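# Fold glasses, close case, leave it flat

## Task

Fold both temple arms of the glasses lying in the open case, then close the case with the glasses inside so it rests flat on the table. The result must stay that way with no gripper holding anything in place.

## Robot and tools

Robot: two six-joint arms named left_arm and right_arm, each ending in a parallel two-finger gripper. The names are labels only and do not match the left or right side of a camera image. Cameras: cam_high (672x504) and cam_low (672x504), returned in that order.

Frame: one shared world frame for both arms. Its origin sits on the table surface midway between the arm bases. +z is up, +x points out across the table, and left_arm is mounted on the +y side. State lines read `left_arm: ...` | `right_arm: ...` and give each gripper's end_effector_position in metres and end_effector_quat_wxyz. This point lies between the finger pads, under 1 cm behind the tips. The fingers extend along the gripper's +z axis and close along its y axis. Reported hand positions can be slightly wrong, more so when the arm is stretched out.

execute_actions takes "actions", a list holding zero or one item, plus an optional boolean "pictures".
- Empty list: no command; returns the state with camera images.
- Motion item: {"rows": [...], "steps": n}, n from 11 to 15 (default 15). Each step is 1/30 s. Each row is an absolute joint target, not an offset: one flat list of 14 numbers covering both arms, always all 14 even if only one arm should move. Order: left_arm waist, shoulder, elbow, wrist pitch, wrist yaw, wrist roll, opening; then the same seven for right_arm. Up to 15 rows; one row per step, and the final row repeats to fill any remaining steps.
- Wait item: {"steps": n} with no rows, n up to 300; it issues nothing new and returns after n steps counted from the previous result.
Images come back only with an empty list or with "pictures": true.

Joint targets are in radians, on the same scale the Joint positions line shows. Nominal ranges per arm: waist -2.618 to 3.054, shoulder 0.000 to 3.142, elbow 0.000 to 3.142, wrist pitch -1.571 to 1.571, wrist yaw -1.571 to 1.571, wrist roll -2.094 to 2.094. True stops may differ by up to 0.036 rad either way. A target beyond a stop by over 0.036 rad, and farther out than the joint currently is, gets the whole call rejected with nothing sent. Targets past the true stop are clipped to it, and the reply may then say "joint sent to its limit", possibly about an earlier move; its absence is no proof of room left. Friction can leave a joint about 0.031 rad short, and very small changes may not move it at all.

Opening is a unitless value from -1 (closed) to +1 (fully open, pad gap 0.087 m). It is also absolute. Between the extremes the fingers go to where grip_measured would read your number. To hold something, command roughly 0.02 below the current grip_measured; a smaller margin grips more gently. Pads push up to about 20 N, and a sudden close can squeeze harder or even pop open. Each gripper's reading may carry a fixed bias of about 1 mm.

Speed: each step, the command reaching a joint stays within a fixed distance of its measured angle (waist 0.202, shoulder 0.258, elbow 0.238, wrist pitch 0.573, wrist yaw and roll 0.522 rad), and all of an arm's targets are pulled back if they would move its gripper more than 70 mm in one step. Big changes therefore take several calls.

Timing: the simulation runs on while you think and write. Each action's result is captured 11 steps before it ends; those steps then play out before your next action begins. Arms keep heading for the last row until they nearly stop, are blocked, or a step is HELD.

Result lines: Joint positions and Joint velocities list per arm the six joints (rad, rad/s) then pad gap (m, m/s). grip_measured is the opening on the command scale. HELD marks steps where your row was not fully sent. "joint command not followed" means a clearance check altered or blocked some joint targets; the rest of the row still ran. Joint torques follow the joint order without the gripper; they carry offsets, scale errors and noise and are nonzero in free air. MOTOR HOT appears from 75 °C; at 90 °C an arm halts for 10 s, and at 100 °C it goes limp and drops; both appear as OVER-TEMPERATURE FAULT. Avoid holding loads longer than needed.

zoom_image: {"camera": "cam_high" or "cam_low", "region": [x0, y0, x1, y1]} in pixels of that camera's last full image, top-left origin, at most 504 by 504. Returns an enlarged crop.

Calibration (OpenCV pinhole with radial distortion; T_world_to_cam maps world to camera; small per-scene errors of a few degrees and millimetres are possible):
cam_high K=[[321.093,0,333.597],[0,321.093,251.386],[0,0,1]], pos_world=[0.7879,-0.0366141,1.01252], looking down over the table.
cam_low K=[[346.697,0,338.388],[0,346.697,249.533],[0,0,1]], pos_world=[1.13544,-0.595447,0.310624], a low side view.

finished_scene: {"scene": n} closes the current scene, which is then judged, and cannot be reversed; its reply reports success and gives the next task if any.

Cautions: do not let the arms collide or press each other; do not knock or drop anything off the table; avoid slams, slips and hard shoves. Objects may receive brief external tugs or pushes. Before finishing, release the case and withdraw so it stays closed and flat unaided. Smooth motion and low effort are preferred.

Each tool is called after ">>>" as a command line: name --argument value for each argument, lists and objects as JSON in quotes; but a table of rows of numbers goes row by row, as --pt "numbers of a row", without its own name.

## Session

>>> execute_actions --actions '[]'

Scene clock: 0.00 s of 5000.00 s.
left_arm: end_effector_position=(+0.1920, -0.2493, +0.2023) grip_measured=+0.991 end_effector_quat_wxyz=(+0.229, -0.107, +0.833, -0.492) | right_arm: end_effector_position=(+0.0990, -0.6737, +0.1900) grip_measured=+1.000 end_effector_quat_wxyz=(+0.357, +0.919, +0.072, -0.153)
Joint positions: left_arm=[-1.21   1.753  1.288  0.033 -0.18  -1.345  0.087] | right_arm=[-1.468  1.468  1.254 -0.644  0.395  1.507  0.087]
Joint velocities: left_arm=[-0.012 -0.012  0.007  0.022 -0.037 -0.051 -0.001] | right_arm=[-0.007  0.012 -0.012 -0.066 -0.066 -0.007  0.   ]
Joint torques (N m, as the arm reports them, + toward a larger angle): no reading
Motor temperatures (°C, as the motors report them): left_arm=[27 29 27 25 27 24] | right_arm=[26 30 26 26 27 26]

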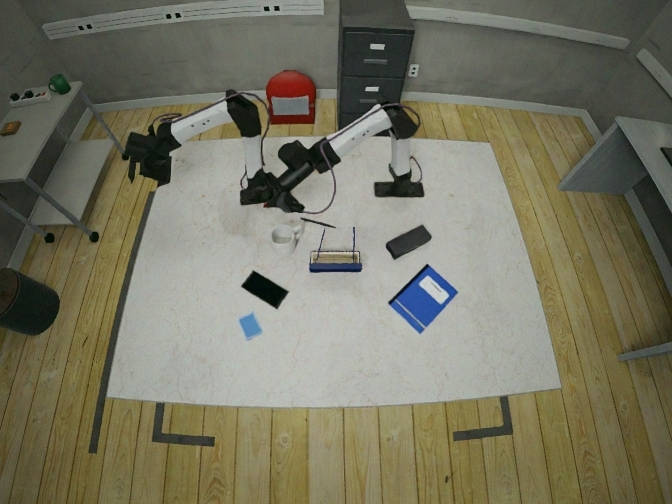

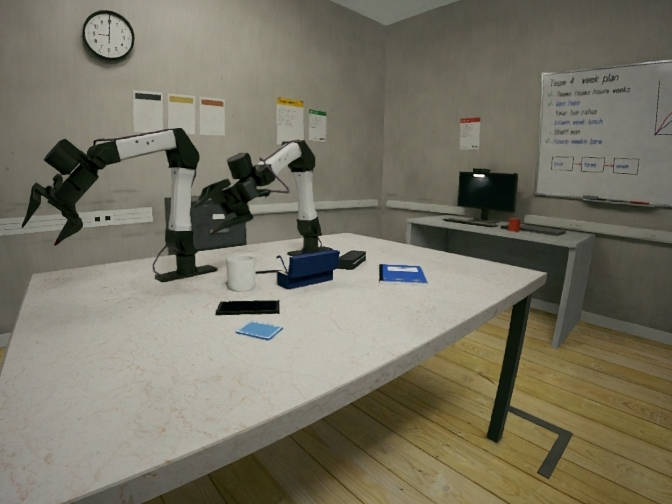

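>>> execute_actions --actions '[{"rows":[[-0.5,1.5,1.5,-1.3,0,0,-1,-1.0,1.5,1.4,-1.3,0,0,-1]]}]'

>>> zoom_image --camera "cam_high" --region '[260, 190, 420, 310]'

>>> zoom_image --camera "cam_low" --region '[240, 220, 360, 310]'

Scene clock: 0.70 s of 5000.00 s.
left_arm: end_effector_position=(+0.2157, -0.2093, +0.2122) grip_measured=-0.923 end_effector_quat_wxyz=(+0.255, -0.046, +0.865, -0.431) | right_arm: end_effector_position=(+0.1451, -0.6268, +0.1778) grip_measured=-0.903 end_effector_quat_wxyz=(+0.286, +0.920, +0.238, -0.122)
Joint positions: left_arm=[-1.121  1.688  1.361 -0.2   -0.114 -1.155  0.003] | right_arm=[-1.37   1.47   1.31  -0.836  0.281  1.32   0.004]
Joint velocities: left_arm=[ 0.994 -0.73   0.603 -1.59   0.256  1.443 -0.152] | right_arm=[ 0.999  0.017  0.379 -1.37  -0.901 -1.502 -0.154]
Joint torques (N m, as the arm reports them, + toward a larger angle): left_arm=[  1.06 -13.19  10.82   2.04  -0.09  -0.05] | right_arm=[ 0.81 -5.49  8.7   1.12  0.12 -0.03]
Motor temperatures (°C, as the motors report them): left_arm=[27 29 27 25 27 24] | right_arm=[26 30 26 26 27 26]
Steps of this call (steps 1 to 17: nothing new was sent; steps 18 to 21: the first 4 steps of this action). Readings (joint positions):
18: left_arm=[-1.201 1.745 1.303 -0.014 -0.162 -1.305] | right_arm=[-1.460 1.470 1.265 -0.681 0.373 1.468]
19: left_arm=[-1.182 1.732 1.320 -0.080 -0.143 -1.256] | right_arm=[-1.437 1.470 1.281 -0.736 0.342 1.420]
21: the state above

Region (260, 190, 420, 310) of cam_high's 672x504 image, scaled by 3.150, with more detail than that image has; it fills the top 378 rows of this view, and the rest is white.

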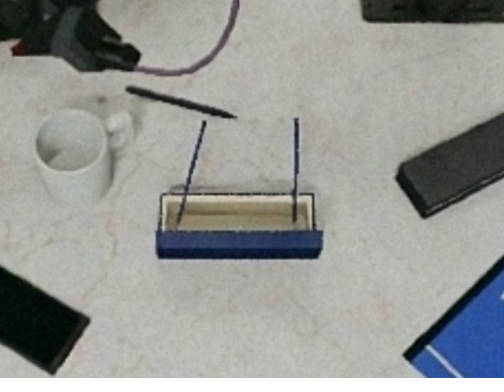

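Region (240, 220, 360, 310) of cam_low's 672x504 image, scaled by 4.200, with more detail than that image has; it fills the top 378 rows of this view, and the rest is white.

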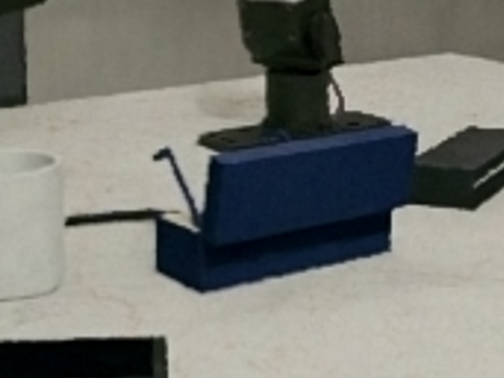

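>>> execute_actions --actions '[{"rows":[[-0.57,1.917,1.41,-1.064,0,0,-1,-0.3,1.5,1.4,-1.3,0,0,-1]]}]'

>>> execute_actions --actions '[{"steps":30}]'

>>> execute_actions --actions '[{"rows":[[-0.6,1.93,1.43,-1.07,0,0,-1,-0.3,1.5,1.4,-1.3,0,0,-1],[-0.615,1.945,1.45,-1.075,0,0,-1,-0.3,1.5,1.4,-1.3,0,0,-1],[-0.63,1.96,1.47,-1.08,0,0,-1,-0.3,1.5,1.4,-1.3,0,0,-1],[-0.645,1.975,1.49,-1.086,0,0,-1,-0.3,1.5,1.4,-1.3,0,0,-1],[-0.66,1.99,1.51,-1.092,0,0,-1,-0.3,1.5,1.4,-1.3,0,0,-1],[-0.675,2.005,1.53,-1.098,0,0,-1,-0.3,1.5,1.4,-1.3,0,0,-1],[-0.69,2.02,1.55,-1.104,0,0,-1,-0.3,1.5,1.4,-1.3,0,0,-1],[-0.705,2.035,1.57,-1.11,0,0,-1,-0.3,1.5,1.4,-1.3,0,0,-1],[-0.72,2.05,1.59,-1.115,0,0,-1,-0.3,1.5,1.4,-1.3,0,0,-1],[-0.735,2.065,1.61,-1.12,0,0,-1,-0.3,1.5,1.4,-1.3,0,0,-1],[-0.75,2.08,1.635,-1.126,0,0,-1,-0.3,1.5,1.4,-1.3,0,0,-1],[-0.765,2.095,1.655,-1.132,0,0,-1,-0.3,1.5,1.4,-1.3,0,0,-1],[-0.78,2.11,1.68,-1.138,0,0,-1,-0.3,1.5,1.4,-1.3,0,0,-1],[-0.793,2.13,1.703,-1.144,0,0,-1,-0.3,1.5,1.4,-1.3,0,0,-1]]}]'

>>> execute_actions --actions '[{"rows":[[-0.795,2.145,1.735,-1.16,0,0,-1,-0.3,1.5,1.4,-1.3,0,0,-1],[-0.797,2.16,1.765,-1.175,0,0,-1,-0.3,1.5,1.4,-1.3,0,0,-1],[-0.8,2.175,1.795,-1.19,0,0,-1,-0.3,1.5,1.4,-1.3,0,0,-1],[-0.802,2.19,1.825,-1.205,0,0,-1,-0.3,1.5,1.4,-1.3,0,0,-1],[-0.804,2.205,1.86,-1.22,0,0,-1,-0.3,1.5,1.4,-1.3,0,0,-1],[-0.806,2.222,1.89,-1.237,0,0,-1,-0.3,1.5,1.4,-1.3,0,0,-1],[-0.798,2.237,1.92,-1.25,0,0,-1,-0.3,1.5,1.4,-1.3,0,0,-1],[-0.79,2.252,1.95,-1.264,0,0,-1,-0.3,1.5,1.4,-1.3,0,0,-1],[-0.782,2.267,1.98,-1.278,0,0,-1,-0.3,1.5,1.4,-1.3,0,0,-1],[-0.775,2.282,2.01,-1.29,0,0,-1,-0.3,1.5,1.4,-1.3,0,0,-1],[-0.767,2.297,2.04,-1.305,0,0,-1,-0.3,1.5,1.4,-1.3,0,0,-1],[-0.76,2.312,2.065,-1.32,0,0,-1,-0.3,1.5,1.4,-1.3,0,0,-1],[-0.752,2.328,2.09,-1.333,0,0,-1,-0.3,1.5,1.4,-1.3,0,0,-1],[-0.744,2.343,2.118,-1.346,0,0,-1,-0.3,1.5,1.4,-1.3,0,0,-1]]}]'

>>> execute_actions --actions '[{"steps":22}]'

>>> execute_actions --actions '[{"rows":[[-0.744,2.1,2.0,-1.45,0,0,-1,-0.3,1.5,1.4,-1.3,0,0,-1]]}]'

>>> execute_actions --actions '[{"rows":[[0.1,1.6,1.4,-1.3,0,0,-1,-0.3,1.5,1.4,-1.3,0,0,-1]]}]'

>>> execute_actions --actions '[{"steps":30}]' --pictures true

>>> zoom_image --camera "cam_high" --region '[260, 190, 420, 310]'

Scene clock: 3.53 s of 5000.00 s.
left_arm: end_effector_position=(+0.2641, +0.1088, +0.1331) grip_measured=-1.000 end_effector_quat_wxyz=(+0.082, +0.257, +0.963, -0.017) | right_arm: end_effector_position=(+0.2292, -0.4192, +0.1586) grip_measured=-0.990 end_effector_quat_wxyz=(+0.083, +0.313, +0.946, -0.036)
Joint positions: left_arm=[-0.537  1.667  1.465 -1.202 -0.011 -0.01   0.   ] | right_arm=[-0.768  1.477  1.376 -1.29   0.018  0.008  0.   ]
Joint velocities: left_arm=[-0.3    1.585 -0.002  0.74   0.051 -0.095  0.   ] | right_arm=[ 2.083 -0.027 -0.002  0.007 -0.168 -0.022  0.   ]
Joint torques (N m, as the arm reports them, + toward a larger angle): left_arm=[-0.21 -5.05  3.61  0.63  0.   -0.07] | right_arm=[ 0.11 -4.25  8.44  0.61 -0.04 -0.05]
Motor temperatures (°C, as the motors report them): left_arm=[27 29 28 25 27 24] | right_arm=[26 30 27 26 27 26]
Steps of this call (steps 1 to 11: the last 11 steps of your previous action; steps 12 to 60: the robot went on to your last target; steps 61 to 81: nothing new was sent; steps 82 to 85: the first 4 steps of this action). Readings (joint positions):
82: left_arm=[-0.502 1.546 1.465 -1.278 -0.011 -0.010] | right_arm=[-0.969 1.477 1.376 -1.292 0.019 0.009]
83: left_arm=[-0.513 1.572 1.465 -1.251 -0.011 -0.010] | right_arm=[-0.913 1.477 1.376 -1.291 0.021 0.009]
85: the state above

Scene clock: 4.53 s of 5000.00 s.
left_arm: end_effector_position=(+0.2766, +0.0910, +0.0455) grip_measured=-1.000 end_effector_quat_wxyz=(+0.008, +0.270, +0.963, +0.001) | right_arm: end_effector_position=(+0.2754, -0.3076, +0.1586) grip_measured=-0.990 end_effector_quat_wxyz=(+0.090, +0.078, +0.993, -0.004)
Joint positions: left_arm=[-0.562  1.927  1.425 -1.054 -0.006 -0.009  0.   ] | right_arm=[-0.293  1.477  1.376 -1.291 -0.005  0.003  0.   ]
Joint velocities: left_arm=[-0.007 -0.017 -0.002 -0.022  0.007  0.051  0.   ] | right_arm=[-0.017 -0.002 -0.002  0.007 -0.051 -0.022  0.001]
Joint torques (N m, as the arm reports them, + toward a larger angle): left_arm=[ -0.42 -11.27   5.46   0.34   0.01  -0.05] | right_arm=[-0.37 -4.17  8.55  0.63  0.08  0.03]
Motor temperatures (°C, as the motors report them): left_arm=[27 30 28 25 27 24] | right_arm=[26 30 27 26 27 26]
Kept back: nothing.
Steps of this call (steps 1 to 11: the last 11 steps of your previous action; steps 12 to 30: the robot went on to your last target). Readings (joint positions):
1: left_arm=[-0.546 1.725 1.464 -1.179 -0.011 -0.010] | right_arm=[-0.693 1.477 1.376 -1.290 0.016 0.008]
2: left_arm=[-0.552 1.785 1.460 -1.155 -0.011 -0.010] | right_arm=[-0.619 1.477 1.376 -1.289 0.014 0.008]
4: left_arm=[-0.561 1.889 1.438 -1.113 -0.010 -0.009] | right_arm=[-0.470 1.477 1.376 -1.288 0.010 0.007]
8: left_arm=[-0.561 1.927 1.425 -1.053 -0.006 -0.015] | right_arm=[-0.294 1.477 1.376 -1.288 -0.005 0.003]
30: the state above
All arms were judged still, so your last target was given up. Only a new action makes them travel on or press farther. Fingers that are still opening or closing keep moving.

Scene clock: 4.67 s of 5000.00 s.
left_arm: end_effector_position=(+0.2710, +0.0807, +0.0463) grip_measured=-1.000 end_effector_quat_wxyz=(+0.005, +0.288, +0.958, +0.002) | right_arm: end_effector_position=(+0.2754, -0.3076, +0.1586) grip_measured=-0.990 end_effector_quat_wxyz=(+0.090, +0.078, +0.993, -0.004)
Joint positions: left_arm=[-0.599  1.936  1.439 -1.066 -0.006 -0.009  0.   ] | right_arm=[-0.293  1.477  1.376 -1.291 -0.005  0.003  0.   ]
Joint velocities: left_arm=[-0.466  0.227  0.388 -0.183 -0.007 -0.022  0.   ] | right_arm=[ 0.002  0.002  0.007  0.022 -0.037 -0.007 -0.   ]
Joint torques (N m, as the arm reports them, + toward a larger angle): left_arm=[-1.02 -8.61  9.26  0.55  0.02 -0.04] | right_arm=[-0.52 -4.15  8.63  0.64  0.07  0.02]
Motor temperatures (°C, as the motors report them): left_arm=[27 30 28 25 27 24] | right_arm=[26 30 27 26 27 26]
Steps of this call (steps 1 to 4: the first 4 steps of this action). Readings (joint positions):
1: left_arm=[-0.565 1.927 1.425 -1.054 -0.006 -0.009] | right_arm=[-0.293 1.477 1.376 -1.291 -0.005 0.003]
2: left_arm=[-0.572 1.927 1.425 -1.055 -0.006 -0.009] | right_arm=[-0.293 1.477 1.376 -1.291 -0.005 0.003]
4: the state above

Scene clock: 5.17 s of 5000.00 s.
left_arm: end_effector_position=(+0.2706, -0.0085, +0.0459) grip_measured=-1.000 end_effector_quat_wxyz=(+0.008, +0.382, +0.924, -0.000) | right_arm: end_effector_position=(+0.2754, -0.3076, +0.1586) grip_measured=-0.990 end_effector_quat_wxyz=(+0.089, +0.078, +0.993, -0.004)
Joint positions: left_arm=[-0.798  2.148  1.753 -1.161 -0.006 -0.008  0.   ] | right_arm=[-0.293  1.477  1.376 -1.292 -0.005  0.003  0.   ]
Joint velocities: left_arm=[-0.042  0.457  0.784 -0.3   -0.007 -0.022  0.   ] | right_arm=[ 0.007 -0.017  0.002 -0.022 -0.007 -0.066  0.001]
Joint torques (N m, as the arm reports them, + toward a larger angle): left_arm=[  0.04 -11.39   8.88   0.51   0.01  -0.07] | right_arm=[-0.47 -4.16  8.59  0.64  0.04  0.03]
Motor temperatures (°C, as the motors report them): left_arm=[27 30 28 25 27 24] | right_arm=[26 30 28 26 27 26]
Steps of this call (steps 1 to 11: the last 11 steps of your previous action; steps 12 to 15: the first 4 steps of this action). Readings (joint positions):
12: left_arm=[-0.783 2.105 1.679 -1.127 -0.006 -0.008] | right_arm=[-0.293 1.477 1.376 -1.292 -0.005 0.003]
13: left_arm=[-0.791 2.118 1.701 -1.137 -0.006 -0.008] | right_arm=[-0.293 1.477 1.376 -1.292 -0.005 0.003]
15: the state above

Scene clock: 5.90 s of 5000.00 s.
left_arm: end_effector_position=(+0.3126, -0.0192, +0.0565) grip_measured=-1.000 end_effector_quat_wxyz=(+0.003, +0.357, +0.934, +0.001) | right_arm: end_effector_position=(+0.2754, -0.3076, +0.1586) grip_measured=-0.990 end_effector_quat_wxyz=(+0.089, +0.078, +0.993, -0.004)
Joint positions: left_arm=[-0.744  2.328  2.091 -1.329 -0.005 -0.008  0.   ] | right_arm=[-0.293  1.477  1.376 -1.292 -0.005  0.003  0.   ]
Joint velocities: left_arm=[ 0.002  0.002  0.002 -0.11   0.066 -0.037  0.   ] | right_arm=[-0.007 -0.007  0.002  0.051  0.051 -0.081  0.   ]
Joint torques (N m, as the arm reports them, + toward a larger angle): left_arm=[  0.05 -12.79   9.32   0.26   0.    -0.06] | right_arm=[-0.42 -4.27  8.62  0.65  0.04  0.02]
Motor temperatures (°C, as the motors report them): left_arm=[27 30 28 25 27 24] | right_arm=[26 30 28 26 27 26]
Kept back: nothing.
Steps of this call (steps 1 to 11: the last 11 steps of your previous action; steps 12 to 22: the robot went on to your last target). Readings (joint positions):
1: left_arm=[-0.799 2.164 1.782 -1.173 -0.006 -0.008] | right_arm=[-0.293 1.477 1.376 -1.292 -0.005 0.003]
2: left_arm=[-0.799 2.181 1.814 -1.185 -0.006 -0.008] | right_arm=[-0.293 1.477 1.376 -1.292 -0.005 0.003]
4: left_arm=[-0.799 2.213 1.876 -1.209 -0.006 -0.008] | right_arm=[-0.293 1.477 1.376 -1.292 -0.005 0.003]
8: left_arm=[-0.789 2.272 1.996 -1.258 -0.005 -0.008] | right_arm=[-0.293 1.477 1.376 -1.292 -0.005 0.003]
22: the state above

Scene clock: 6.03 s of 5000.00 s.
left_arm: end_effector_position=(+0.2911, +0.0002, +0.0887) grip_measured=-1.000 end_effector_quat_wxyz=(-0.004, +0.357, +0.934, +0.004) | right_arm: end_effector_position=(+0.2754, -0.3076, +0.1586) grip_measured=-0.990 end_effector_quat_wxyz=(+0.089, +0.078, +0.993, -0.004)
Joint positions: left_arm=[-0.744  2.206  2.012 -1.388 -0.005 -0.008  0.   ] | right_arm=[-0.293  1.477  1.376 -1.292 -0.005  0.003  0.   ]
Joint velocities: left_arm=[-0.007 -1.101 -0.139 -0.608 -0.007 -0.022  0.   ] | right_arm=[ 0.002  0.007  0.012  0.007 -0.066 -0.022 -0.001]
Joint torques (N m, as the arm reports them, + toward a larger angle): left_arm=[  0.03 -16.31   6.56   0.61  -0.01  -0.06] | right_arm=[-0.43 -4.21  8.58  0.65  0.05  0.  ]
Motor temperatures (°C, as the motors report them): left_arm=[27 30 28 25 27 24] | right_arm=[26 30 28 26 27 26]
Steps of this call (steps 1 to 4: the first 4 steps of this action). Readings (joint positions):
1: left_arm=[-0.744 2.311 2.074 -1.328 -0.005 -0.008] | right_arm=[-0.293 1.477 1.376 -1.292 -0.005 0.003]
2: left_arm=[-0.744 2.280 2.044 -1.344 -0.005 -0.008] | right_arm=[-0.293 1.477 1.376 -1.292 -0.005 0.003]
4: the state above

Scene clock: 6.53 s of 5000.00 s.
left_arm: end_effector_position=(+0.2818, +0.0694, +0.1351) grip_measured=-1.000 end_effector_quat_wxyz=(+0.035, +0.290, +0.956, -0.015) | right_arm: end_effector_position=(+0.2754, -0.3076, +0.1586) grip_measured=-0.990 end_effector_quat_wxyz=(+0.089, +0.078, +0.993, -0.004)
Joint positions: left_arm=[-0.602  1.899  1.753 -1.348  0.008 -0.007  0.   ] | right_arm=[-0.293  1.477  1.376 -1.292 -0.005  0.003  0.   ]
Joint velocities: left_arm=[ 1.658 -1.756 -1.927  0.286  0.037 -0.007  0.   ] | right_arm=[-0.002  0.007  0.007 -0.037  0.037 -0.007  0.001]
Joint torques (N m, as the arm reports them, + toward a larger angle): left_arm=[  0.69 -13.8    6.92   0.35  -0.09  -0.09] | right_arm=[-0.43 -4.19  8.56  0.64  0.05  0.  ]
Motor temperatures (°C, as the motors report them): left_arm=[27 30 28 25 27 24] | right_arm=[26 30 28 26 27 26]
Steps of this call (steps 1 to 11: the last 11 steps of your previous action; steps 12 to 15: the first 4 steps of this action). Readings (joint positions):
12: left_arm=[-0.729 2.060 1.966 -1.398 0.002 -0.008] | right_arm=[-0.293 1.477 1.376 -1.292 -0.005 0.003]
13: left_arm=[-0.701 2.013 1.892 -1.371 0.007 -0.007] | right_arm=[-0.293 1.477 1.376 -1.292 -0.005 0.003]
15: the state above

Scene clock: 7.53 s of 5000.00 s.
left_arm: end_effector_position=(+0.2631, +0.2891, +0.1389) grip_measured=-1.000 end_effector_quat_wxyz=(+0.037, -0.060, +0.997, +0.007) | right_arm: end_effector_position=(+0.2754, -0.3076, +0.1586) grip_measured=-0.990 end_effector_quat_wxyz=(+0.089, +0.078, +0.993, -0.004)
Joint positions: left_arm=[ 0.108  1.606  1.42  -1.309 -0.009 -0.007  0.   ] | right_arm=[-0.293  1.477  1.376 -1.292 -0.005  0.003  0.   ]
Joint velocities: left_arm=[-0.002 -0.012 -0.012 -0.037 -0.081  0.022  0.   ] | right_arm=[-0.017  0.012  0.017  0.022 -0.007 -0.037  0.   ]
Joint torques (N m, as the arm reports them, + toward a larger angle): left_arm=[-0.45 -8.14  5.31  0.68  0.05 -0.07] | right_arm=[-0.34 -4.16  8.63  0.62  0.06  0.02]
Motor temperatures (°C, as the motors report them): left_arm=[27 30 28 25 27 24] | right_arm=[26 30 28 26 27 26]
Kept back: nothing.
Steps of this call (steps 1 to 11: the last 11 steps of your previous action; steps 12 to 30: the robot went on to your last target). Readings (joint positions):
1: left_arm=[-0.541 1.836 1.685 -1.336 0.007 -0.007] | right_arm=[-0.293 1.477 1.376 -1.292 -0.005 0.003]
2: left_arm=[-0.474 1.771 1.617 -1.326 0.007 -0.007] | right_arm=[-0.293 1.477 1.376 -1.292 -0.005 0.003]
4: left_arm=[-0.327 1.657 1.496 -1.319 0.005 -0.007] | right_arm=[-0.293 1.477 1.376 -1.292 -0.005 0.003]
8: left_arm=[-0.016 1.606 1.430 -1.314 0.001 -0.007] | right_arm=[-0.293 1.477 1.376 -1.292 -0.005 0.003]
30: the state above
All arms were judged still, so your last target was given up. Only a new action makes them travel on or press farther. Fingers that are still opening or closing keep moving.

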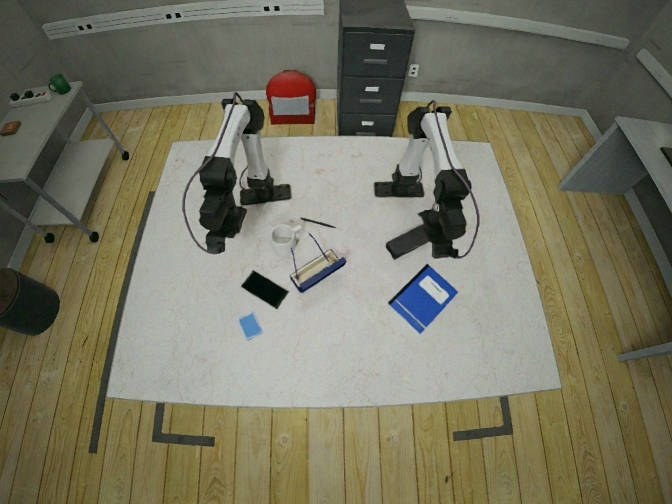

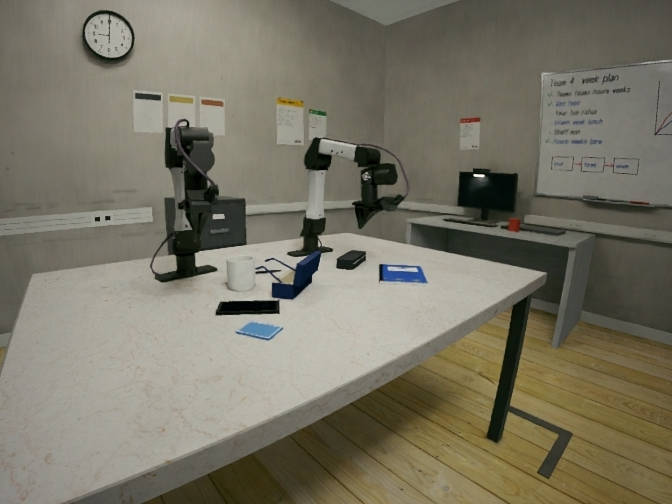

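Region (260, 190, 420, 310) of cam_high's 672x504 image, scaled by 3.150, with more detail than that image has; it fills the top 378 rows of this view, and the rest is white.

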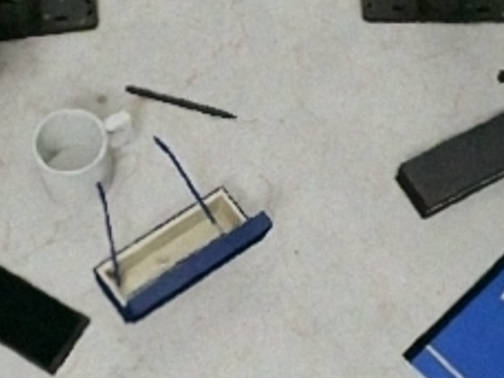

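>>> execute_actions --actions '[{"rows":[[0.1,1.6,1.4,-1.3,0,0,-1,0.64,1.65,1.55,-1.4,0,0,-1]]}]'

>>> execute_actions --actions '[{"steps":25}]'

>>> execute_actions --actions '[{"rows":[[0.1,1.6,1.4,-1.3,0,0,-1,0.64,1.94,1.494,-1.116,0,0,-1]]}]'

>>> execute_actions --actions '[{"steps":20}]'

>>> execute_actions --actions '[{"rows":[[0.1,1.6,1.4,-1.3,0,0,-1,0.62,1.94,1.494,-1.116,0,0,-1],[0.1,1.6,1.4,-1.3,0,0,-1,0.605,1.94,1.494,-1.116,0,0,-1],[0.1,1.6,1.4,-1.3,0,0,-1,0.59,1.94,1.494,-1.116,0,0,-1],[0.1,1.6,1.4,-1.3,0,0,-1,0.575,1.94,1.494,-1.116,0,0,-1],[0.1,1.6,1.4,-1.3,0,0,-1,0.56,1.94,1.494,-1.116,0,0,-1],[0.1,1.6,1.4,-1.3,0,0,-1,0.545,1.94,1.494,-1.116,0,0,-1],[0.1,1.6,1.4,-1.3,0,0,-1,0.53,1.94,1.494,-1.116,0,0,-1],[0.1,1.6,1.4,-1.3,0,0,-1,0.515,1.94,1.494,-1.116,0,0,-1],[0.1,1.6,1.4,-1.3,0,0,-1,0.5,1.94,1.494,-1.116,0,0,-1],[0.1,1.6,1.4,-1.3,0,0,-1,0.485,1.94,1.494,-1.116,0,0,-1],[0.1,1.6,1.4,-1.3,0,0,-1,0.47,1.94,1.494,-1.116,0,0,-1],[0.1,1.6,1.4,-1.3,0,0,-1,0.455,1.94,1.494,-1.116,0,0,-1],[0.1,1.6,1.4,-1.3,0,0,-1,0.44,1.94,1.494,-1.116,0,0,-1],[0.1,1.6,1.4,-1.3,0,0,-1,0.425,1.94,1.494,-1.116,0,0,-1]]}]'

>>> execute_actions --actions '[{"rows":[[0.1,1.6,1.4,-1.3,0,0,-1,0.425,1.955,1.515,-1.122,0,0,-1],[0.1,1.6,1.4,-1.3,0,0,-1,0.425,1.97,1.535,-1.128,0,0,-1],[0.1,1.6,1.4,-1.3,0,0,-1,0.425,1.985,1.555,-1.135,0,0,-1],[0.1,1.6,1.4,-1.3,0,0,-1,0.425,2.0,1.575,-1.141,0,0,-1],[0.1,1.6,1.4,-1.3,0,0,-1,0.425,2.015,1.595,-1.147,0,0,-1],[0.1,1.6,1.4,-1.3,0,0,-1,0.425,2.03,1.615,-1.154,0,0,-1],[0.1,1.6,1.4,-1.3,0,0,-1,0.425,2.045,1.635,-1.16,0,0,-1],[0.1,1.6,1.4,-1.3,0,0,-1,0.425,2.06,1.655,-1.166,0,0,-1],[0.1,1.6,1.4,-1.3,0,0,-1,0.425,2.075,1.675,-1.172,0,0,-1],[0.1,1.6,1.4,-1.3,0,0,-1,0.425,2.087,1.695,-1.179,0,0,-1]]}]'

>>> execute_actions --actions '[{"steps":20}]'

>>> execute_actions --actions '[{"rows":[[0.1,1.6,1.4,-1.3,0,0,-1,0.425,1.8,1.7,-1.45,0,0,-1]]}]'

>>> execute_actions --actions '[{"rows":[[0.1,1.6,1.4,-1.3,0,0,-1,-0.3,1.5,1.4,-1.3,0,0,-1]]}]'

>>> execute_actions --actions '[{"steps":30}]' --pictures true

>>> zoom_image --camera "cam_high" --region '[240, 200, 400, 320]'

Scene clock: 10.43 s of 5000.00 s.
left_arm: end_effector_position=(+0.2631, +0.2891, +0.1389) grip_measured=-1.000 end_effector_quat_wxyz=(+0.037, -0.060, +0.997, +0.007) | right_arm: end_effector_position=(+0.3017, -0.2554, +0.1634) grip_measured=-0.990 end_effector_quat_wxyz=(+0.070, -0.028, +0.997, -0.003)
Joint positions: left_arm=[ 0.108  1.606  1.42  -1.309 -0.009 -0.007  0.   ] | right_arm=[-0.077  1.608  1.523 -1.346  0.011  0.005  0.   ]
Joint velocities: left_arm=[-0.012 -0.012  0.027 -0.11   0.022 -0.022  0.   ] | right_arm=[ 1.985  0.72   0.432  0.168 -0.007  0.022  0.001]
Joint torques (N m, as the arm reports them, + toward a larger angle): left_arm=[-0.5  -8.11  5.28  0.69  0.04 -0.07] | right_arm=[ 0.99 -7.9   6.87 -0.03 -0.04 -0.02]
Motor temperatures (°C, as the motors report them): left_arm=[27 30 28 25 27 24] | right_arm=[26 30 29 26 27 26]
Steps of this call (steps 1 to 83: nothing new was sent; steps 84 to 87: the first 4 steps of this action). Readings (joint positions):
84: left_arm=[0.108 1.606 1.420 -1.309 -0.009 -0.007] | right_arm=[-0.268 1.500 1.408 -1.326 0.006 0.005]
85: left_arm=[0.108 1.606 1.420 -1.309 -0.009 -0.007] | right_arm=[-0.214 1.540 1.460 -1.355 0.011 0.005]
87: the state above

Scene clock: 11.27 s of 5000.00 s.
left_arm: end_effector_position=(+0.2631, +0.2891, +0.1389) grip_measured=-1.000 end_effector_quat_wxyz=(+0.037, -0.060, +0.997, +0.007) | right_arm: end_effector_position=(+0.2152, -0.0814, +0.1551) grip_measured=-0.990 end_effector_quat_wxyz=(+0.026, -0.384, +0.923, +0.016)
Joint positions: left_arm=[ 0.108  1.606  1.42  -1.309 -0.009 -0.007  0.   ] | right_arm=[ 0.65   1.652  1.531 -1.391 -0.009  0.002  0.   ]
Joint velocities: left_arm=[-0.007 -0.002 -0.022  0.037  0.095  0.007  0.   ] | right_arm=[ 0.012 -0.012  0.007 -0.007 -0.037 -0.037 -0.001]
Joint torques (N m, as the arm reports them, + toward a larger angle): left_arm=[-0.5  -8.15  5.3   0.68  0.04 -0.07] | right_arm=[-0.66 -8.07  8.05  0.41  0.06  0.03]
Motor temperatures (°C, as the motors report them): left_arm=[27 30 28 25 27 24] | right_arm=[26 30 29 26 27 26]
Kept back: nothing.
Steps of this call (steps 1 to 11: the last 11 steps of your previous action; steps 12 to 25: the robot went on to your last target). Readings (joint positions):
1: left_arm=[0.108 1.606 1.420 -1.309 -0.009 -0.007] | right_arm=[-0.006 1.628 1.530 -1.343 0.010 0.005]
2: left_arm=[0.108 1.606 1.420 -1.309 -0.009 -0.007] | right_arm=[0.067 1.641 1.531 -1.344 0.009 0.005]
4: left_arm=[0.108 1.606 1.420 -1.309 -0.009 -0.007] | right_arm=[0.214 1.652 1.531 -1.351 0.007 0.005]
8: left_arm=[0.108 1.606 1.420 -1.309 -0.009 -0.007] | right_arm=[0.512 1.652 1.531 -1.359 0.004 0.005]
25: the state above

Scene clock: 11.40 s of 5000.00 s.
left_arm: end_effector_position=(+0.2631, +0.2891, +0.1389) grip_measured=-1.000 end_effector_quat_wxyz=(+0.037, -0.060, +0.997, +0.007) | right_arm: end_effector_position=(+0.2355, -0.0610, +0.1189) grip_measured=-0.990 end_effector_quat_wxyz=(+0.014, -0.384, +0.923, +0.011)
Joint positions: left_arm=[ 0.108  1.606  1.42  -1.309 -0.009 -0.007  0.   ] | right_arm=[ 0.65   1.78   1.531 -1.288 -0.009  0.002  0.   ]
Joint velocities: left_arm=[-0.002 -0.012  0.002  0.022 -0.037 -0.051  0.   ] | right_arm=[-0.017  1.473 -0.017  0.974 -0.081  0.007  0.001]
Joint torques (N m, as the arm reports them, + toward a larger angle): left_arm=[-0.46 -8.14  5.29  0.69  0.05 -0.07] | right_arm=[-0.54 -6.29  4.39  0.4   0.09  0.04]
Motor temperatures (°C, as the motors report them): left_arm=[27 30 28 25 27 24] | right_arm=[26 30 29 26 27 26]
Steps of this call (steps 1 to 4: the first 4 steps of this action). Readings (joint positions):
1: left_arm=[0.108 1.606 1.420 -1.309 -0.009 -0.007] | right_arm=[0.650 1.666 1.531 -1.380 -0.009 0.002]
2: left_arm=[0.108 1.606 1.420 -1.309 -0.009 -0.007] | right_arm=[0.650 1.691 1.531 -1.351 -0.009 0.002]
4: the state above

Scene clock: 12.07 s of 5000.00 s.
left_arm: end_effector_position=(+0.2631, +0.2891, +0.1389) grip_measured=-1.000 end_effector_quat_wxyz=(+0.037, -0.060, +0.997, +0.007) | right_arm: end_effector_position=(+0.2539, -0.0425, +0.0546) grip_measured=-0.990 end_effector_quat_wxyz=(-0.009, -0.384, +0.923, +0.001)
Joint positions: left_arm=[ 0.108  1.606  1.42  -1.309 -0.009 -0.007  0.   ] | right_arm=[ 0.65   1.957  1.498 -1.128 -0.009  0.002  0.   ]
Joint velocities: left_arm=[-0.007 -0.012 -0.007  0.007  0.007  0.007  0.   ] | right_arm=[-0.012 -0.022 -0.002 -0.037  0.007  0.007  0.   ]
Joint torques (N m, as the arm reports them, + toward a larger angle): left_arm=[-0.48 -8.12  5.32  0.69  0.04 -0.06] | right_arm=[ -0.68 -12.39   6.21   0.43   0.09   0.02]
Motor temperatures (°C, as the motors report them): left_arm=[27 31 28 25 27 24] | right_arm=[26 31 29 26 27 26]
Kept back: nothing.
Steps of this call (steps 1 to 11: the last 11 steps of your previous action; steps 12 to 20: the robot went on to your last target). Readings (joint positions):
1: left_arm=[0.108 1.606 1.420 -1.309 -0.009 -0.007] | right_arm=[0.650 1.831 1.531 -1.255 -0.009 0.002]
2: left_arm=[0.108 1.606 1.420 -1.309 -0.009 -0.007] | right_arm=[0.650 1.879 1.529 -1.221 -0.009 0.002]
4: left_arm=[0.108 1.606 1.420 -1.309 -0.009 -0.007] | right_arm=[0.650 1.942 1.512 -1.174 -0.009 0.002]
8: left_arm=[0.108 1.606 1.420 -1.309 -0.009 -0.007] | right_arm=[0.650 1.958 1.498 -1.150 -0.009 0.002]
20: the state above

Scene clock: 12.20 s of 5000.00 s.
left_arm: end_effector_position=(+0.2631, +0.2891, +0.1389) grip_measured=-1.000 end_effector_quat_wxyz=(+0.037, -0.060, +0.997, +0.007) | right_arm: end_effector_position=(+0.2604, -0.0488, +0.0546) grip_measured=-0.990 end_effector_quat_wxyz=(-0.009, -0.371, +0.929, +0.001)
Joint positions: left_arm=[ 0.108  1.606  1.42  -1.309 -0.009 -0.007  0.   ] | right_arm=[ 0.622  1.957  1.498 -1.127 -0.009  0.002  0.   ]
Joint velocities: left_arm=[-0.007  0.002 -0.002 -0.007 -0.066 -0.007  0.   ] | right_arm=[-0.427  0.002 -0.002 -0.007 -0.037  0.007  0.   ]
Joint torques (N m, as the arm reports them, + toward a larger angle): left_arm=[-0.5  -8.1   5.28  0.69  0.04 -0.08] | right_arm=[ -1.63 -12.62   6.17   0.45   0.1    0.04]
Motor temperatures (°C, as the motors report them): left_arm=[27 31 28 25 27 24] | right_arm=[26 31 29 26 27 26]
Steps of this call (steps 1 to 4: the first 4 steps of this action). Readings (joint positions):
1: left_arm=[0.108 1.606 1.420 -1.309 -0.009 -0.007] | right_arm=[0.648 1.957 1.498 -1.128 -0.009 0.002]
2: left_arm=[0.108 1.606 1.420 -1.309 -0.009 -0.007] | right_arm=[0.643 1.957 1.498 -1.128 -0.009 0.002]
4: the state above

Scene clock: 12.70 s of 5000.00 s.
left_arm: end_effector_position=(+0.2631, +0.2891, +0.1389) grip_measured=-1.000 end_effector_quat_wxyz=(+0.037, -0.060, +0.997, +0.007) | right_arm: end_effector_position=(+0.3023, -0.0951, +0.0572) grip_measured=-0.990 end_effector_quat_wxyz=(-0.005, -0.279, +0.960, +0.003)
Joint positions: left_arm=[ 0.108  1.606  1.42  -1.309 -0.009 -0.007  0.   ] | right_arm=[ 0.429  1.963  1.519 -1.135 -0.008  0.002  0.   ]
Joint velocities: left_arm=[ 0.002 -0.012 -0.007  0.022  0.11  -0.037  0.   ] | right_arm=[-0.017  0.154  0.457 -0.11   0.007 -0.051  0.   ]
Joint torques (N m, as the arm reports them, + toward a larger angle): left_arm=[-0.48 -8.1   5.3   0.67  0.04 -0.08] | right_arm=[-0.1  -8.66  8.51  0.55  0.1   0.02]
Motor temperatures (°C, as the motors report them): left_arm=[27 31 28 25 27 24] | right_arm=[26 31 29 26 27 26]
Steps of this call (steps 1 to 11: the last 11 steps of your previous action; steps 12 to 15: the first 4 steps of this action). Readings (joint positions):
12: left_arm=[0.108 1.606 1.420 -1.309 -0.009 -0.007] | right_arm=[0.438 1.957 1.498 -1.125 -0.008 0.002]
13: left_arm=[0.108 1.606 1.420 -1.309 -0.009 -0.007] | right_arm=[0.432 1.957 1.500 -1.126 -0.008 0.002]
15: the state above

Scene clock: 13.37 s of 5000.00 s.
left_arm: end_effector_position=(+0.2631, +0.2891, +0.1389) grip_measured=-1.000 end_effector_quat_wxyz=(+0.037, -0.060, +0.997, +0.007) | right_arm: end_effector_position=(+0.3277, -0.0789, +0.0572) grip_measured=-0.990 end_effector_quat_wxyz=(+0.002, -0.279, +0.960, +0.005)
Joint positions: left_arm=[ 0.108  1.606  1.42  -1.309 -0.009 -0.007  0.   ] | right_arm=[ 0.429  2.065  1.67  -1.169 -0.008  0.002  0.   ]
Joint velocities: left_arm=[ 0.002  0.007 -0.007 -0.022  0.007 -0.007  0.   ] | right_arm=[-0.027  0.012  0.002 -0.007 -0.037 -0.007  0.001]
Joint torques (N m, as the arm reports them, + toward a larger angle): left_arm=[-0.49 -8.1   5.28  0.69  0.04 -0.07] | right_arm=[  0.06 -10.46   8.36   0.33   0.06   0.03]
Motor temperatures (°C, as the motors report them): left_arm=[27 31 28 25 27 24] | right_arm=[26 31 29 26 27 26]
Kept back: nothing.
Steps of this call (steps 1 to 11: the last 11 steps of your previous action; steps 12 to 20: the robot went on to your last target). Readings (joint positions):
1: left_arm=[0.108 1.606 1.420 -1.309 -0.009 -0.007] | right_arm=[0.429 1.971 1.537 -1.139 -0.008 0.002]
2: left_arm=[0.108 1.606 1.420 -1.309 -0.009 -0.007] | right_arm=[0.429 1.981 1.558 -1.143 -0.008 0.002]
4: left_arm=[0.108 1.606 1.420 -1.309 -0.009 -0.007] | right_arm=[0.429 2.006 1.601 -1.150 -0.008 0.002]
8: left_arm=[0.108 1.606 1.420 -1.309 -0.009 -0.007] | right_arm=[0.429 2.057 1.666 -1.158 -0.008 0.002]
20: the state above

Scene clock: 13.50 s of 5000.00 s.
left_arm: end_effector_position=(+0.2631, +0.2891, +0.1389) grip_measured=-1.000 end_effector_quat_wxyz=(+0.037, -0.060, +0.997, +0.007) | right_arm: end_effector_position=(+0.3089, -0.0908, +0.0975) grip_measured=-0.990 end_effector_quat_wxyz=(+0.005, -0.279, +0.960, +0.006)
Joint positions: left_arm=[ 0.108  1.606  1.42  -1.309 -0.009 -0.007  0.   ] | right_arm=[ 0.429  1.953  1.67  -1.274 -0.008  0.002  0.   ]
Joint velocities: left_arm=[ 0.012 -0.012  0.002 -0.007  0.007  0.007  0.   ] | right_arm=[ 0.007 -1.331 -0.002 -0.916 -0.007  0.007 -0.   ]
Joint torques (N m, as the arm reports them, + toward a larger angle): left_arm=[-0.47 -8.1   5.3   0.68  0.04 -0.07] | right_arm=[  0.   -14.35   8.32   0.28   0.04   0.02]
Motor temperatures (°C, as the motors report them): left_arm=[27 31 28 25 27 24] | right_arm=[26 31 29 26 27 26]
Steps of this call (steps 1 to 4: the first 4 steps of this action). Readings (joint positions):
1: left_arm=[0.108 1.606 1.420 -1.309 -0.009 -0.007] | right_arm=[0.429 2.053 1.670 -1.182 -0.008 0.002]
2: left_arm=[0.108 1.606 1.420 -1.309 -0.009 -0.007] | right_arm=[0.429 2.031 1.670 -1.216 -0.008 0.002]
4: the state above

Scene clock: 14.00 s of 5000.00 s.
left_arm: end_effector_position=(+0.2631, +0.2891, +0.1389) grip_measured=-1.000 end_effector_quat_wxyz=(+0.037, -0.060, +0.997, +0.007) | right_arm: end_effector_position=(+0.2699, -0.1778, +0.1565) grip_measured=-0.990 end_effector_quat_wxyz=(+0.055, -0.179, +0.982, +0.019)
Joint positions: left_arm=[ 0.108  1.606  1.42  -1.309 -0.009 -0.007  0.   ] | right_arm=[ 0.218  1.57   1.456 -1.341 -0.017 -0.001  0.   ]
Joint velocities: left_arm=[-0.017 -0.022 -0.012 -0.022  0.037 -0.095  0.   ] | right_arm=[-2.225 -1.263 -0.916 -0.168  0.095 -0.022 -0.001]
Joint torques (N m, as the arm reports them, + toward a larger angle): left_arm=[-0.47 -8.12  5.3   0.7   0.05 -0.08] | right_arm=[ 0.81 -6.45  6.78  1.14  0.01  0.03]
Motor temperatures (°C, as the motors report them): left_arm=[27 31 28 25 27 24] | right_arm=[26 32 29 26 27 26]
Steps of this call (steps 1 to 11: the last 11 steps of your previous action; steps 12 to 15: the first 4 steps of this action). Readings (joint positions):
12: left_arm=[0.108 1.606 1.420 -1.309 -0.009 -0.007] | right_arm=[0.408 1.745 1.652 -1.384 -0.016 -0.000]
13: left_arm=[0.108 1.606 1.420 -1.309 -0.009 -0.007] | right_arm=[0.363 1.684 1.567 -1.342 -0.020 -0.001]
15: the state above

Scene clock: 15.00 s of 5000.00 s.
left_arm: end_effector_position=(+0.2631, +0.2891, +0.1389) grip_measured=-1.000 end_effector_quat_wxyz=(+0.037, -0.060, +0.997, +0.007) | right_arm: end_effector_position=(+0.2826, -0.3151, +0.1641) grip_measured=-0.990 end_effector_quat_wxyz=(+0.091, +0.084, +0.992, -0.011)
Joint positions: left_arm=[ 0.108  1.606  1.42  -1.309 -0.009 -0.007  0.   ] | right_arm=[-0.308  1.506  1.426 -1.306  0.007 -0.     0.   ]
Joint velocities: left_arm=[ 0.002 -0.007 -0.002 -0.007  0.051 -0.051  0.   ] | right_arm=[-0.022  0.002 -0.007 -0.007  0.051 -0.066 -0.   ]
Joint torques (N m, as the arm reports them, + toward a larger angle): left_arm=[-0.48 -8.11  5.25  0.69  0.04 -0.08] | right_arm=[ 0.73 -7.16  5.01  0.79 -0.08  0.04]
Motor temperatures (°C, as the motors report them): left_arm=[27 31 28 25 27 24] | right_arm=[26 32 29 26 27 26]
Kept back: nothing.
Steps of this call (steps 1 to 11: the last 11 steps of your previous action; steps 12 to 30: the robot went on to your last target). Readings (joint positions):
1: left_arm=[0.108 1.606 1.420 -1.309 -0.009 -0.007] | right_arm=[0.139 1.536 1.437 -1.343 -0.014 -0.001]
2: left_arm=[0.108 1.606 1.420 -1.309 -0.009 -0.007] | right_arm=[0.061 1.517 1.432 -1.341 -0.012 -0.001]
4: left_arm=[0.108 1.606 1.420 -1.309 -0.009 -0.007] | right_arm=[-0.090 1.506 1.432 -1.325 -0.008 -0.001]
8: left_arm=[0.108 1.606 1.420 -1.309 -0.009 -0.007] | right_arm=[-0.302 1.506 1.428 -1.306 0.006 -0.000]
30: the state above
All arms were judged still, so your last target was given up. Only a new action makes them travel on or press farther. Fingers that are still opening or closing keep moving.

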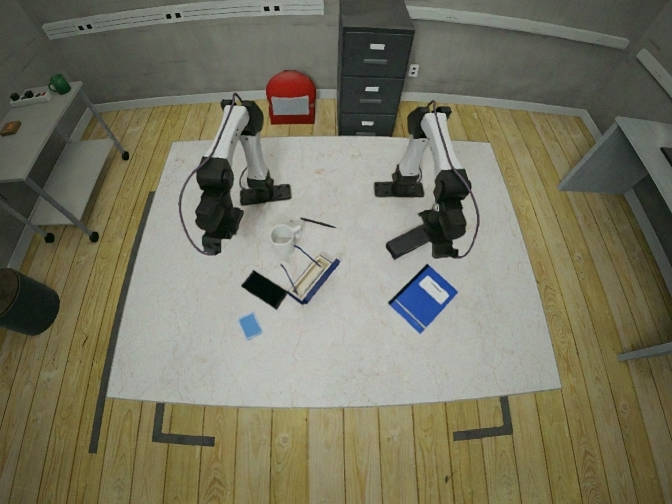

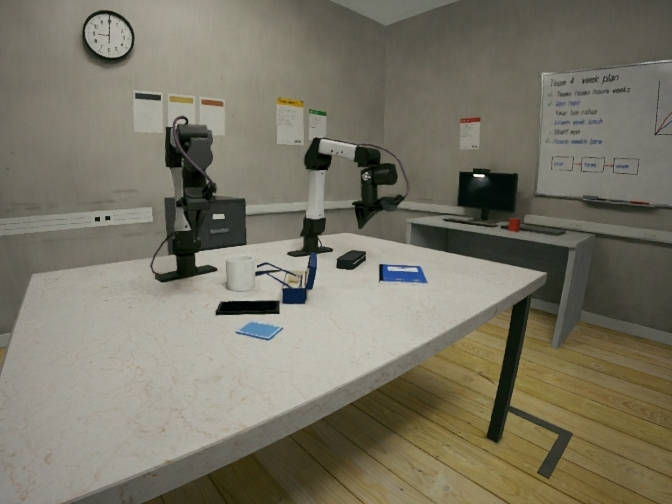

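Region (240, 200, 400, 320) of cam_high's 672x504 image, scaled by 3.150, with more detail than that image has; it fills the top 378 rows of this view, and the rest is white.

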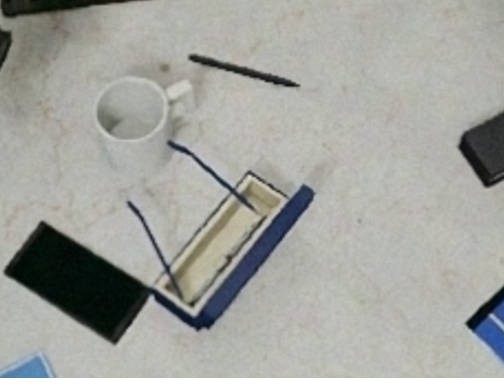

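>>> execute_actions --actions '[{"rows":[[-0.66,2.2,2.36,-1.5,0,0,0.3,-0.3,1.5,1.4,-1.3,0,0,-1]]}]'

>>> execute_actions --actions '[{"steps":30}]'

>>> execute_actions --actions '[{"rows":[[-0.66,2.33,2.36,-1.42,0,0,0.3,-0.3,1.5,1.4,-1.3,0,0,-1]]}]'

>>> execute_actions --actions '[{"steps":25}]' --pictures true

>>> zoom_image --camera "cam_low" --region '[220, 200, 380, 320]'

Scene clock: 16.40 s of 5000.00 s.
left_arm: end_effector_position=(+0.3112, +0.2377, +0.1430) grip_measured=+0.277 end_effector_quat_wxyz=(+0.004, +0.036, +0.999, +0.010) | right_arm: end_effector_position=(+0.2826, -0.3151, +0.1641) grip_measured=-0.990 end_effector_quat_wxyz=(+0.091, +0.084, +0.992, -0.011)
Joint positions: left_arm=[-0.084  1.855  1.718 -1.426 -0.02  -0.007  0.056] | right_arm=[-0.308  1.506  1.426 -1.306  0.007 -0.     0.   ]
Joint velocities: left_arm=[-1.634  2.112  2.142 -0.066 -0.007 -0.051  0.039] | right_arm=[ 0.012 -0.007 -0.007  0.022  0.007 -0.007  0.001]
Joint torques (N m, as the arm reports them, + toward a larger angle): left_arm=[-0.76 -8.82  5.98 -0.06  0.06 -0.07] | right_arm=[ 0.78 -7.11  5.02  0.78 -0.09  0.04]
Motor temperatures (°C, as the motors report them): left_arm=[27 31 28 25 27 24] | right_arm=[26 32 29 26 27 26]
Steps of this call (steps 1 to 38: nothing new was sent; steps 39 to 42: the first 4 steps of this action). Readings (joint positions):
39: left_arm=[0.085 1.641 1.467 -1.362 -0.018 -0.007] | right_arm=[-0.308 1.506 1.426 -1.306 0.007 -0.000]
40: left_arm=[0.036 1.707 1.555 -1.411 -0.021 -0.007] | right_arm=[-0.308 1.506 1.426 -1.306 0.007 -0.000]
42: the state above

Scene clock: 17.40 s of 5000.00 s.
left_arm: end_effector_position=(+0.3434, -0.0015, +0.1686) grip_measured=+0.300 end_effector_quat_wxyz=(+0.107, +0.317, +0.942, -0.039) | right_arm: end_effector_position=(+0.2826, -0.3151, +0.1641) grip_measured=-0.990 end_effector_quat_wxyz=(+0.091, +0.084, +0.992, -0.011)
Joint positions: left_arm=[-0.66   2.202  2.346 -1.487  0.004 -0.006  0.057] | right_arm=[-0.308  1.506  1.426 -1.306  0.007 -0.     0.   ]
Joint velocities: left_arm=[-0.007  0.012 -0.007 -0.007  0.037 -0.022 -0.   ] | right_arm=[-0.012  0.002 -0.017 -0.051 -0.022  0.037 -0.001]
Joint torques (N m, as the arm reports them, + toward a larger angle): left_arm=[  0.22 -13.06   8.01   0.71  -0.08  -0.08] | right_arm=[ 0.67 -7.18  5.    0.8  -0.05  0.05]
Motor temperatures (°C, as the motors report them): left_arm=[27 31 28 25 27 24] | right_arm=[26 32 29 26 27 26]
Kept back: nothing.
Steps of this call (steps 1 to 11: the last 11 steps of your previous action; steps 12 to 30: the robot went on to your last target). Readings (joint positions):
1: left_arm=[-0.140 1.929 1.790 -1.430 -0.019 -0.007] | right_arm=[-0.308 1.506 1.426 -1.306 0.007 -0.000]
2: left_arm=[-0.194 2.001 1.859 -1.433 -0.019 -0.007] | right_arm=[-0.308 1.506 1.426 -1.306 0.007 -0.000]
4: left_arm=[-0.301 2.130 1.989 -1.438 -0.018 -0.007] | right_arm=[-0.308 1.506 1.426 -1.306 0.007 -0.000]
8: left_arm=[-0.511 2.246 2.185 -1.441 -0.016 -0.007] | right_arm=[-0.308 1.506 1.426 -1.306 0.007 -0.000]
30: the state above

Scene clock: 17.53 s of 5000.00 s.
left_arm: end_effector_position=(+0.3536, -0.0093, +0.1438) grip_measured=+0.300 end_effector_quat_wxyz=(+0.096, +0.317, +0.943, -0.035) | right_arm: end_effector_position=(+0.2826, -0.3151, +0.1641) grip_measured=-0.990 end_effector_quat_wxyz=(+0.091, +0.084, +0.992, -0.011)
Joint positions: left_arm=[-0.66   2.269  2.355 -1.453  0.004 -0.006  0.057] | right_arm=[-0.308  1.506  1.426 -1.306  0.007 -0.     0.   ]
Joint velocities: left_arm=[-0.002  0.696 -0.012  0.139 -0.037 -0.051 -0.   ] | right_arm=[-0.017  0.002 -0.002  0.066 -0.007 -0.007  0.   ]
Joint torques (N m, as the arm reports them, + toward a larger angle): left_arm=[  0.15 -12.05   7.34   0.9   -0.07  -0.08] | right_arm=[ 0.71 -7.05  5.08  0.79 -0.07  0.03]
Motor temperatures (°C, as the motors report them): left_arm=[27 31 28 25 27 24] | right_arm=[26 32 29 26 27 26]
Steps of this call (steps 1 to 4: the first 4 steps of this action). Readings (joint positions):
1: left_arm=[-0.660 2.212 2.349 -1.484 0.004 -0.006] | right_arm=[-0.308 1.506 1.426 -1.306 0.007 -0.000]
2: left_arm=[-0.660 2.227 2.354 -1.473 0.004 -0.006] | right_arm=[-0.308 1.506 1.426 -1.306 0.007 -0.000]
4: the state above

Scene clock: 18.37 s of 5000.00 s.
left_arm: end_effector_position=(+0.3585, -0.0131, +0.1110) grip_measured=+0.300 end_effector_quat_wxyz=(+0.068, +0.318, +0.945, -0.026) | right_arm: end_effector_position=(+0.2826, -0.3151, +0.1641) grip_measured=-0.990 end_effector_quat_wxyz=(+0.091, +0.084, +0.992, -0.011)
Joint positions: left_arm=[-0.66   2.347  2.355 -1.433  0.004 -0.006  0.057] | right_arm=[-0.308  1.506  1.426 -1.306  0.007 -0.     0.   ]
Joint velocities: left_arm=[ 0.002  0.007  0.012  0.007 -0.007 -0.051 -0.001] | right_arm=[ 0.007 -0.002  0.017 -0.051 -0.022 -0.037 -0.   ]
Joint torques (N m, as the arm reports them, + toward a larger angle): left_arm=[  0.14 -15.52   7.36   0.85  -0.08  -0.08] | right_arm=[ 0.68 -7.03  5.01  0.77 -0.07  0.05]
Motor temperatures (°C, as the motors report them): left_arm=[27 31 29 25 27 24] | right_arm=[26 32 29 26 27 26]
Kept back: nothing.
Steps of this call (steps 1 to 11: the last 11 steps of your previous action; steps 12 to 25: the robot went on to your last target). Readings (joint positions):
1: left_arm=[-0.660 2.292 2.355 -1.448 0.004 -0.006] | right_arm=[-0.308 1.506 1.426 -1.306 0.007 -0.000]
2: left_arm=[-0.660 2.312 2.355 -1.444 0.004 -0.006] | right_arm=[-0.308 1.506 1.426 -1.306 0.007 -0.000]
4: left_arm=[-0.660 2.340 2.355 -1.441 0.004 -0.006] | right_arm=[-0.308 1.506 1.426 -1.306 0.007 -0.000]
8: left_arm=[-0.660 2.347 2.355 -1.437 0.004 -0.006] | right_arm=[-0.308 1.506 1.426 -1.306 0.007 -0.000]
25: the state above

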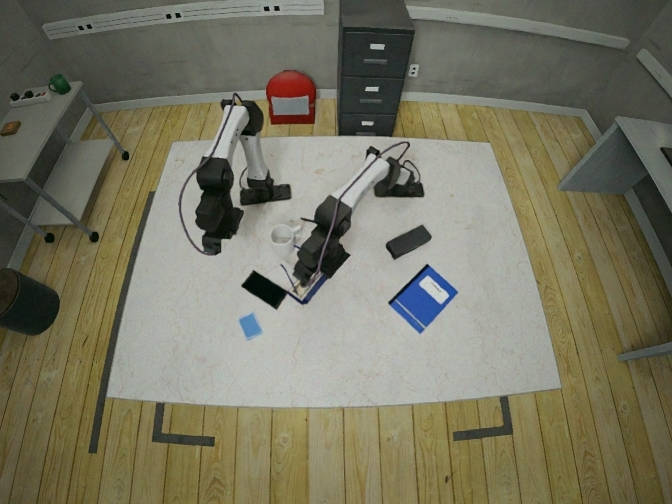

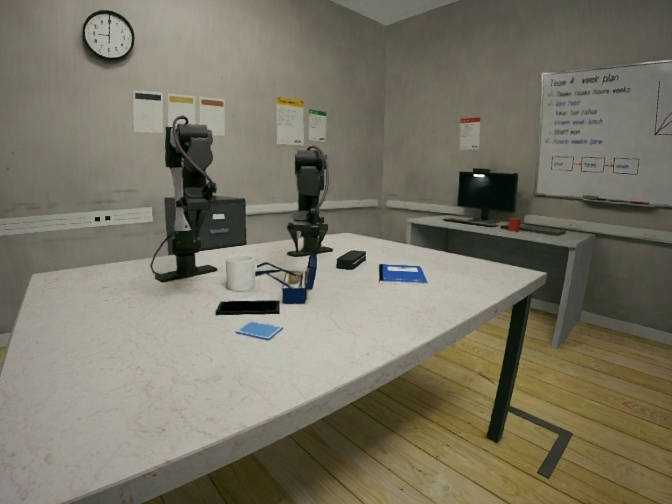

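Region (220, 200, 380, 320) of cam_low's 672x504 image, scaled by 3.150, with more detail than that image has; it fills the top 378 rows of this view, and the rest is white.

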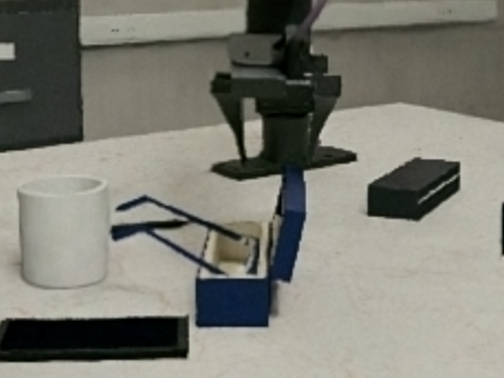

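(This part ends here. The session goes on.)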